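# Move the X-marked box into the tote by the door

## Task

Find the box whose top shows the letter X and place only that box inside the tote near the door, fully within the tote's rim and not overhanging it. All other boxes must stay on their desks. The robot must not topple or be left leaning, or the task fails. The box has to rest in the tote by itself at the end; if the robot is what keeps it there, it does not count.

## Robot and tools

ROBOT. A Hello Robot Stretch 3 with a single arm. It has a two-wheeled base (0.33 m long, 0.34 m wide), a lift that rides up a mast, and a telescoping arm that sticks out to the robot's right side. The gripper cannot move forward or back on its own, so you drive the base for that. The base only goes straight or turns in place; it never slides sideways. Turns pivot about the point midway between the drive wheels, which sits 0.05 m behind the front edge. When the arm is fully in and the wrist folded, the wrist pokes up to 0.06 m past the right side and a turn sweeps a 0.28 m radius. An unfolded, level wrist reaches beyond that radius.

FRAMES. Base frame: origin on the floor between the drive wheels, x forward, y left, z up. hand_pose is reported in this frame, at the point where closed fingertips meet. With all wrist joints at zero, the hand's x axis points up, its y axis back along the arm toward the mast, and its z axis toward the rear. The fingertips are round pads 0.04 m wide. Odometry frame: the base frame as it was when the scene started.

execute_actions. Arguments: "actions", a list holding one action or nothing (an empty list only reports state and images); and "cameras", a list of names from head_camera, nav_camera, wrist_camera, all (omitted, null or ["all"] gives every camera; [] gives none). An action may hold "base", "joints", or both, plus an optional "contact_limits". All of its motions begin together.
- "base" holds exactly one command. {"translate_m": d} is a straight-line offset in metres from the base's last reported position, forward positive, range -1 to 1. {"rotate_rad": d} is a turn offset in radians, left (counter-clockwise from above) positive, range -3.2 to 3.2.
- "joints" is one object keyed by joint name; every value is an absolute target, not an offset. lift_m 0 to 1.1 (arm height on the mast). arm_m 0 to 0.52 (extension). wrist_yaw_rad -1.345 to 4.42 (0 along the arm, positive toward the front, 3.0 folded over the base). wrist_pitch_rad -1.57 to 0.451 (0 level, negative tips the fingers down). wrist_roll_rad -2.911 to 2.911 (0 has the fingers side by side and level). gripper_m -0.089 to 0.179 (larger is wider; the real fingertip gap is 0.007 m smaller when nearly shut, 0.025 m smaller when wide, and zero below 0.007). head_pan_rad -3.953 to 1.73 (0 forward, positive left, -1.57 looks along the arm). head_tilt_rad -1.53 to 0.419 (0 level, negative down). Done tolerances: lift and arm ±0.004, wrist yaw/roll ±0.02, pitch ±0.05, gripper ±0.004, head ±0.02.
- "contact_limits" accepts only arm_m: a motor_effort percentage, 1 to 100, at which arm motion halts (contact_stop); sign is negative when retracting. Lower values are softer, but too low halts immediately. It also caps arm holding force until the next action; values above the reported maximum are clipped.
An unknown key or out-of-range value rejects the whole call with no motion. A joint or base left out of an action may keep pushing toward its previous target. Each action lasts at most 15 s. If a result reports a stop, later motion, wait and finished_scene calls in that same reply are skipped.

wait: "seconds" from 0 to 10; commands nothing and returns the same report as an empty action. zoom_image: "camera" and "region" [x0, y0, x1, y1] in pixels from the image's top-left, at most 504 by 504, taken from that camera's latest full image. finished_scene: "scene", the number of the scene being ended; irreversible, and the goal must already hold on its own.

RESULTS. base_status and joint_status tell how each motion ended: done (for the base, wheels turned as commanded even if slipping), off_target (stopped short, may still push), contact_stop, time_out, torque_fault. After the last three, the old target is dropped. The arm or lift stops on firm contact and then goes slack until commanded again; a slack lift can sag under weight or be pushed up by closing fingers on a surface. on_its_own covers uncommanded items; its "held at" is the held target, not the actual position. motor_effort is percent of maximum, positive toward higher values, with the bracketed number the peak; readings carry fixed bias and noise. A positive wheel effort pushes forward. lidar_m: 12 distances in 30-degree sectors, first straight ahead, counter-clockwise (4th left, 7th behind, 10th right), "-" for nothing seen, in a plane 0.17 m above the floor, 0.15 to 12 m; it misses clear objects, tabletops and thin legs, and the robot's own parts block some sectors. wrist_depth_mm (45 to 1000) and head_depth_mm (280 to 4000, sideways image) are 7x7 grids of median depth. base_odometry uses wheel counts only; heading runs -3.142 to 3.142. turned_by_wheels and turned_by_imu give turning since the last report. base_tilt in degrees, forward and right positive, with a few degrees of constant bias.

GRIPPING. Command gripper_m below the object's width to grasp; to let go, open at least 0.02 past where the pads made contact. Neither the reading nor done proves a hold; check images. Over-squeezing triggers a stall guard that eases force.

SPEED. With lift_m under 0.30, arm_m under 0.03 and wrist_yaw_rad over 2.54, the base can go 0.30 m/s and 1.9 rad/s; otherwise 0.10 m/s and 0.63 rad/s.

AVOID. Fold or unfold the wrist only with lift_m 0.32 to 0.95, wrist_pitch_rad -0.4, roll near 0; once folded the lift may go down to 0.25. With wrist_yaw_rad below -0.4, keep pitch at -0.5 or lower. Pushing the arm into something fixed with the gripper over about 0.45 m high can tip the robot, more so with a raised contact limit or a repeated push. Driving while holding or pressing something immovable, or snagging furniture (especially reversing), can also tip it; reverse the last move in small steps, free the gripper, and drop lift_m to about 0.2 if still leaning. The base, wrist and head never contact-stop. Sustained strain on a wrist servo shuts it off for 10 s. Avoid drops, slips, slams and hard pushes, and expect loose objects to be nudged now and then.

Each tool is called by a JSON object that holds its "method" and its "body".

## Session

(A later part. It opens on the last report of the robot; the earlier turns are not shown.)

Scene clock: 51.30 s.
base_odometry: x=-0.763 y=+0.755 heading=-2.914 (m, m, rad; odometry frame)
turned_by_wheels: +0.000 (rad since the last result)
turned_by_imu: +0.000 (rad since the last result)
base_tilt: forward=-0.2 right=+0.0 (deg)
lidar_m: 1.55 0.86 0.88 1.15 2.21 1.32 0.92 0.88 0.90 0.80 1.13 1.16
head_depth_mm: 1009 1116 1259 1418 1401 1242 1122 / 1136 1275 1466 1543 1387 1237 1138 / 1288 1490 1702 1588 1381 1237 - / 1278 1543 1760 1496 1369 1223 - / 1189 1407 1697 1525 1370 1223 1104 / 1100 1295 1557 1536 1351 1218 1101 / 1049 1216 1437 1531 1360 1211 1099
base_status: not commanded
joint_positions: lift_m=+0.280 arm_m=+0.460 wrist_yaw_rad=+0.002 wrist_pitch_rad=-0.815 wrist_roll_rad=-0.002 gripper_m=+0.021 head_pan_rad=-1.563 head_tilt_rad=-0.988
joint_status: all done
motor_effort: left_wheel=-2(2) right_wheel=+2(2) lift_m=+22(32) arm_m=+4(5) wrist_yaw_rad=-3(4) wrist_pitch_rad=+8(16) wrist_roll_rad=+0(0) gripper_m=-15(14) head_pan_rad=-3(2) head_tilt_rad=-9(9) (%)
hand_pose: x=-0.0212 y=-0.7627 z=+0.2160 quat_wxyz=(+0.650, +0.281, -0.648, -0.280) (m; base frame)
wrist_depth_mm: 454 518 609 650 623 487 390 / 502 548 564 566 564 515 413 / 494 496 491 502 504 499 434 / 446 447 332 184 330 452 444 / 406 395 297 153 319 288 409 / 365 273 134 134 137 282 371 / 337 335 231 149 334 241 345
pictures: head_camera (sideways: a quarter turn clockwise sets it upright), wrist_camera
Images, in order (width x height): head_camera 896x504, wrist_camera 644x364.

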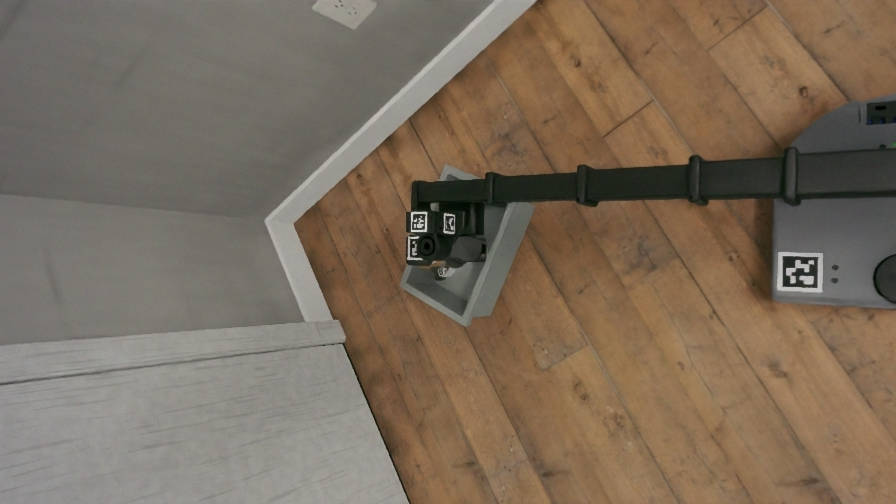

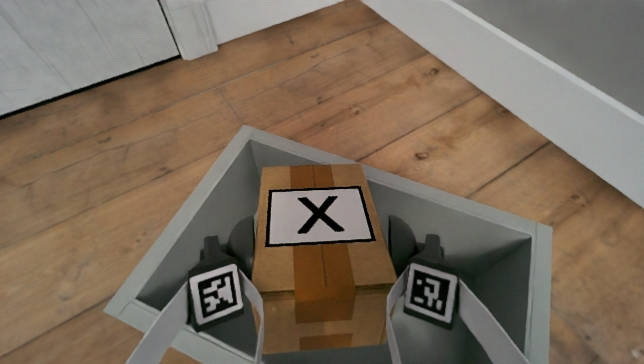

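{"method": "execute_actions", "body": {"actions": [{"joints":{"lift_m":0.14,"arm_m":0.485}}], "cameras": ["head_camera","wrist_camera"]}}

Scene clock: 53.47 s.
base_odometry: x=-0.763 y=+0.755 heading=-2.914 (m, m, rad; odometry frame)
turned_by_wheels: +0.000 (rad since the last result)
turned_by_imu: +0.000 (rad since the last result)
base_tilt: forward=-0.2 right=+0.0 (deg)
lidar_m: 1.54 0.86 0.88 1.15 2.22 1.32 0.92 0.88 0.89 1.18 1.14 1.16
head_depth_mm: 1006 1121 1256 1427 1387 1235 1120 / 1133 1271 1462 1543 1389 1230 1132 / 1280 1483 1702 1580 1380 1248 - / 1284 1534 1758 1517 1377 1226 - / 1192 1414 1679 1515 1369 1219 1103 / 1104 1302 1559 1546 1370 1217 1105 / 1049 1211 1428 1532 1346 1212 1099
base_status: not commanded
joint_positions: lift_m=+0.140 arm_m=+0.485 wrist_yaw_rad=+0.002 wrist_pitch_rad=-0.815 wrist_roll_rad=-0.002 gripper_m=+0.021 head_pan_rad=-1.563 head_tilt_rad=-0.988
joint_status: all done
motor_effort: left_wheel=-2(2) right_wheel=+2(2) lift_m=+22(21) arm_m=+4(4) wrist_yaw_rad=-3(3) wrist_pitch_rad=+9(8) wrist_roll_rad=+1(1) gripper_m=-15(15) head_pan_rad=-5(4) head_tilt_rad=-9(9) (%)
hand_pose: x=-0.0212 y=-0.7877 z=+0.0760 quat_wxyz=(+0.650, +0.281, -0.648, -0.280) (m; base frame)
wrist_depth_mm: 402 402 201 402 410 412 375 / 352 178 221 199 179 172 355 / 154 180 258 239 203 178 157 / 152 193 266 184 243 207 180 / 160 208 247 153 249 241 203 / 170 217 135 134 137 227 193 / 128 204 205 149 206 209 180
pictures: head_camera (sideways: a quarter turn clockwise sets it upright), wrist_camera
Images, in order (width x height): head_camera 896x504, wrist_camera 644x364.

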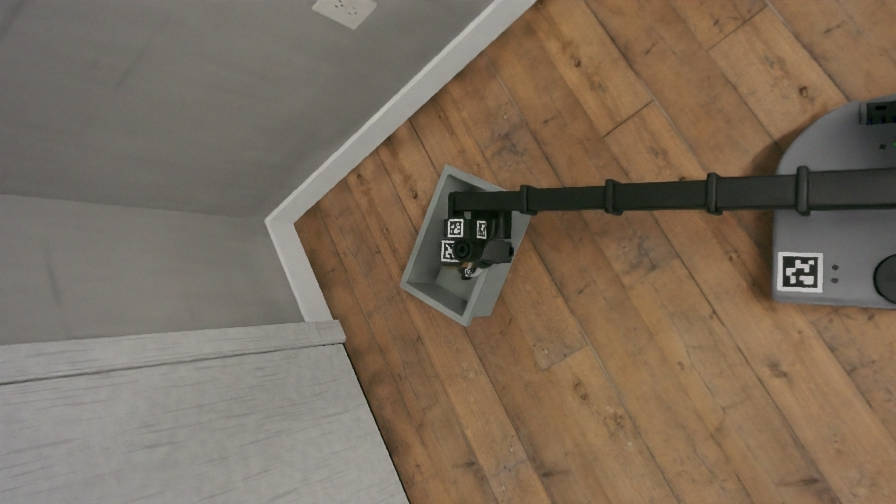

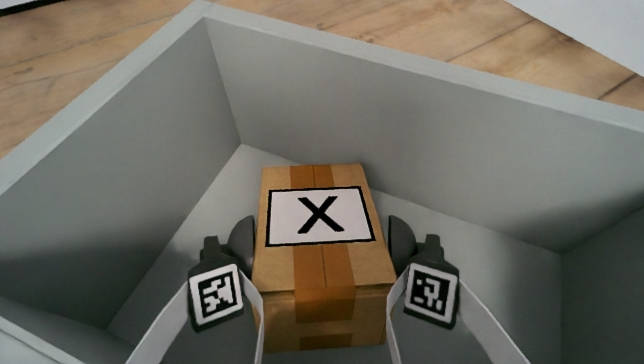

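{"method": "execute_actions", "body": {"actions": [{"joints":{"lift_m":0.112}}], "cameras": []}}

{"method": "execute_actions", "body": {"actions": [{"joints":{"gripper_m":0.1}}], "cameras": []}}

{"method": "execute_actions", "body": {"actions": [{"joints":{"lift_m":0.26}}], "cameras": ["wrist_camera"]}}

{"method": "finished_scene", "body": {"scene": 1}}

Scene clock: 54.67 s.
base_odometry: x=-0.763 y=+0.755 heading=-2.914 (m, m, rad; odometry frame)
turned_by_wheels: +0.000 (rad since the last result)
turned_by_imu: +0.000 (rad since the last result)
base_tilt: forward=-0.2 right=+0.0 (deg)
lidar_m: 1.55 0.86 0.88 1.15 2.22 1.32 0.93 0.88 0.90 1.18 1.13 1.16
head_depth_mm: 1009 1119 1266 1430 1392 1243 1126 / 1137 1274 1460 1548 1383 1241 1134 / 1288 1488 1716 1590 1387 1250 - / 1287 1533 1768 1516 1372 1228 - / 1192 1405 1690 1519 1357 1225 1111 / 1107 1290 1558 1548 1356 1219 1102 / 1048 1209 1440 1532 1358 1210 1093
base_status: not commanded
joint_positions: lift_m=+0.112 arm_m=+0.485 wrist_yaw_rad=+0.000 wrist_pitch_rad=-0.800 wrist_roll_rad=-0.001 gripper_m=+0.021 head_pan_rad=-1.563 head_tilt_rad=-0.988
joint_status: all done
motor_effort: left_wheel=-3(2) right_wheel=+3(3) lift_m=+19(20) arm_m=+3(4) wrist_yaw_rad=+0(3) wrist_pitch_rad=+0(8) wrist_roll_rad=+0(0) gripper_m=-15(15) head_pan_rad=-4(4) head_tilt_rad=-8(9) (%)
hand_pose: x=-0.0216 y=-0.7909 z=+0.0505 quat_wxyz=(+0.652, +0.276, -0.651, -0.276) (m; base frame)
wrist_depth_mm: 363 164 179 162 156 371 352 / 138 170 208 182 161 145 137 / 143 181 241 215 186 164 146 / 151 192 240 180 221 192 168 / 158 208 221 151 222 220 194 / 168 197 134 134 136 203 193 / 178 186 182 152 184 187 181
pictures: none
No camera images: the call's "cameras" was empty. Leave "cameras" out to get every camera's image.

Scene clock: 55.97 s.
base_odometry: x=-0.763 y=+0.755 heading=-2.914 (m, m, rad; odometry frame)
turned_by_wheels: +0.000 (rad since the last result)
turned_by_imu: +0.000 (rad since the last result)
base_tilt: forward=-0.2 right=+0.0 (deg)
lidar_m: 1.55 0.86 0.88 1.15 2.21 1.32 0.92 0.87 0.90 1.18 1.14 1.16
head_depth_mm: 1012 1116 1264 1431 1390 1242 1120 / 1130 1277 1467 1543 1386 1232 1129 / 1283 1483 1696 1586 1378 1242 - / 1278 1541 1758 1535 1376 1224 - / 1194 1405 1671 1511 1368 1221 1112 / 1108 1299 1562 1547 1363 1214 1102 / 1045 1203 1437 1538 1354 1208 1095
base_status: not commanded
joint_positions: lift_m=+0.112 arm_m=+0.485 wrist_yaw_rad=-0.001 wrist_pitch_rad=-0.800 wrist_roll_rad=-0.001 gripper_m=+0.100 head_pan_rad=-1.563 head_tilt_rad=-0.988
joint_status: all done
motor_effort: left_wheel=-3(3) right_wheel=+3(4) lift_m=+20(21) arm_m=+3(3) wrist_yaw_rad=+1(1) wrist_pitch_rad=+0(0) wrist_roll_rad=+0(0) gripper_m=+0(80) head_pan_rad=-4(3) head_tilt_rad=-8(8) (%)
hand_pose: x=-0.0217 y=-0.7908 z=+0.0504 quat_wxyz=(+0.652, +0.276, -0.651, -0.276) (m; base frame)
wrist_depth_mm: 364 164 173 158 375 375 359 / 138 172 206 178 157 140 135 / 144 182 239 211 182 161 143 / 153 194 241 184 217 187 165 / 160 205 222 166 223 217 189 / 169 197 197 151 196 206 190 / 179 183 180 159 184 184 178
pictures: none
No camera images: the call's "cameras" was empty. Leave "cameras" out to get every camera's image.

Scene clock: 58.13 s.
base_odometry: x=-0.763 y=+0.755 heading=-2.914 (m, m, rad; odometry frame)
turned_by_wheels: +0.000 (rad since the last result)
turned_by_imu: +0.000 (rad since the last result)
base_tilt: forward=-0.2 right=+0.0 (deg)
lidar_m: 1.55 0.86 0.87 1.15 2.21 1.32 0.93 0.88 0.90 1.18 1.13 1.16
head_depth_mm: 1006 1117 1261 1432 1395 1240 1122 / 1134 1271 1464 1537 1382 1234 1135 / 1286 1481 1695 1590 1378 1240 - / 1280 1537 1757 1478 1368 1220 - / 1196 1402 1688 1517 1367 1221 1103 / 1106 1301 1565 1534 1360 1214 1101 / 1048 1211 1437 1533 1356 1214 1094
base_status: not commanded
joint_positions: lift_m=+0.260 arm_m=+0.485 wrist_yaw_rad=-0.001 wrist_pitch_rad=-0.807 wrist_roll_rad=-0.001 gripper_m=+0.100 head_pan_rad=-1.563 head_tilt_rad=-0.988
joint_status: all done
motor_effort: left_wheel=-3(3) right_wheel=+3(4) lift_m=+33(33) arm_m=+3(3) wrist_yaw_rad=+0(1) wrist_pitch_rad=+4(5) wrist_roll_rad=+0(0) gripper_m=+1(0) head_pan_rad=-4(3) head_tilt_rad=-9(8) (%)
hand_pose: x=-0.0217 y=-0.7893 z=+0.1966 quat_wxyz=(+0.651, +0.278, -0.650, -0.278) (m; base frame)
wrist_depth_mm: 447 486 584 649 590 464 384 / 476 525 540 543 547 490 397 / 472 475 477 472 479 476 415 / 418 421 297 293 431 431 420 / 383 381 363 338 283 387 390 / 350 287 349 305 343 257 350 / 318 263 315 278 319 297 319
pictures: wrist_camera
Images, in order (width x height): wrist_camera 644x364.

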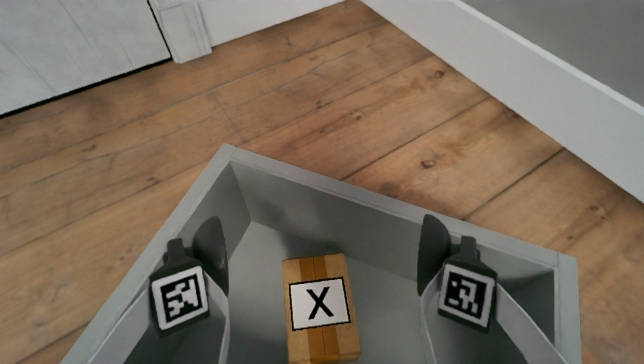

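The scene is finished: the task was done.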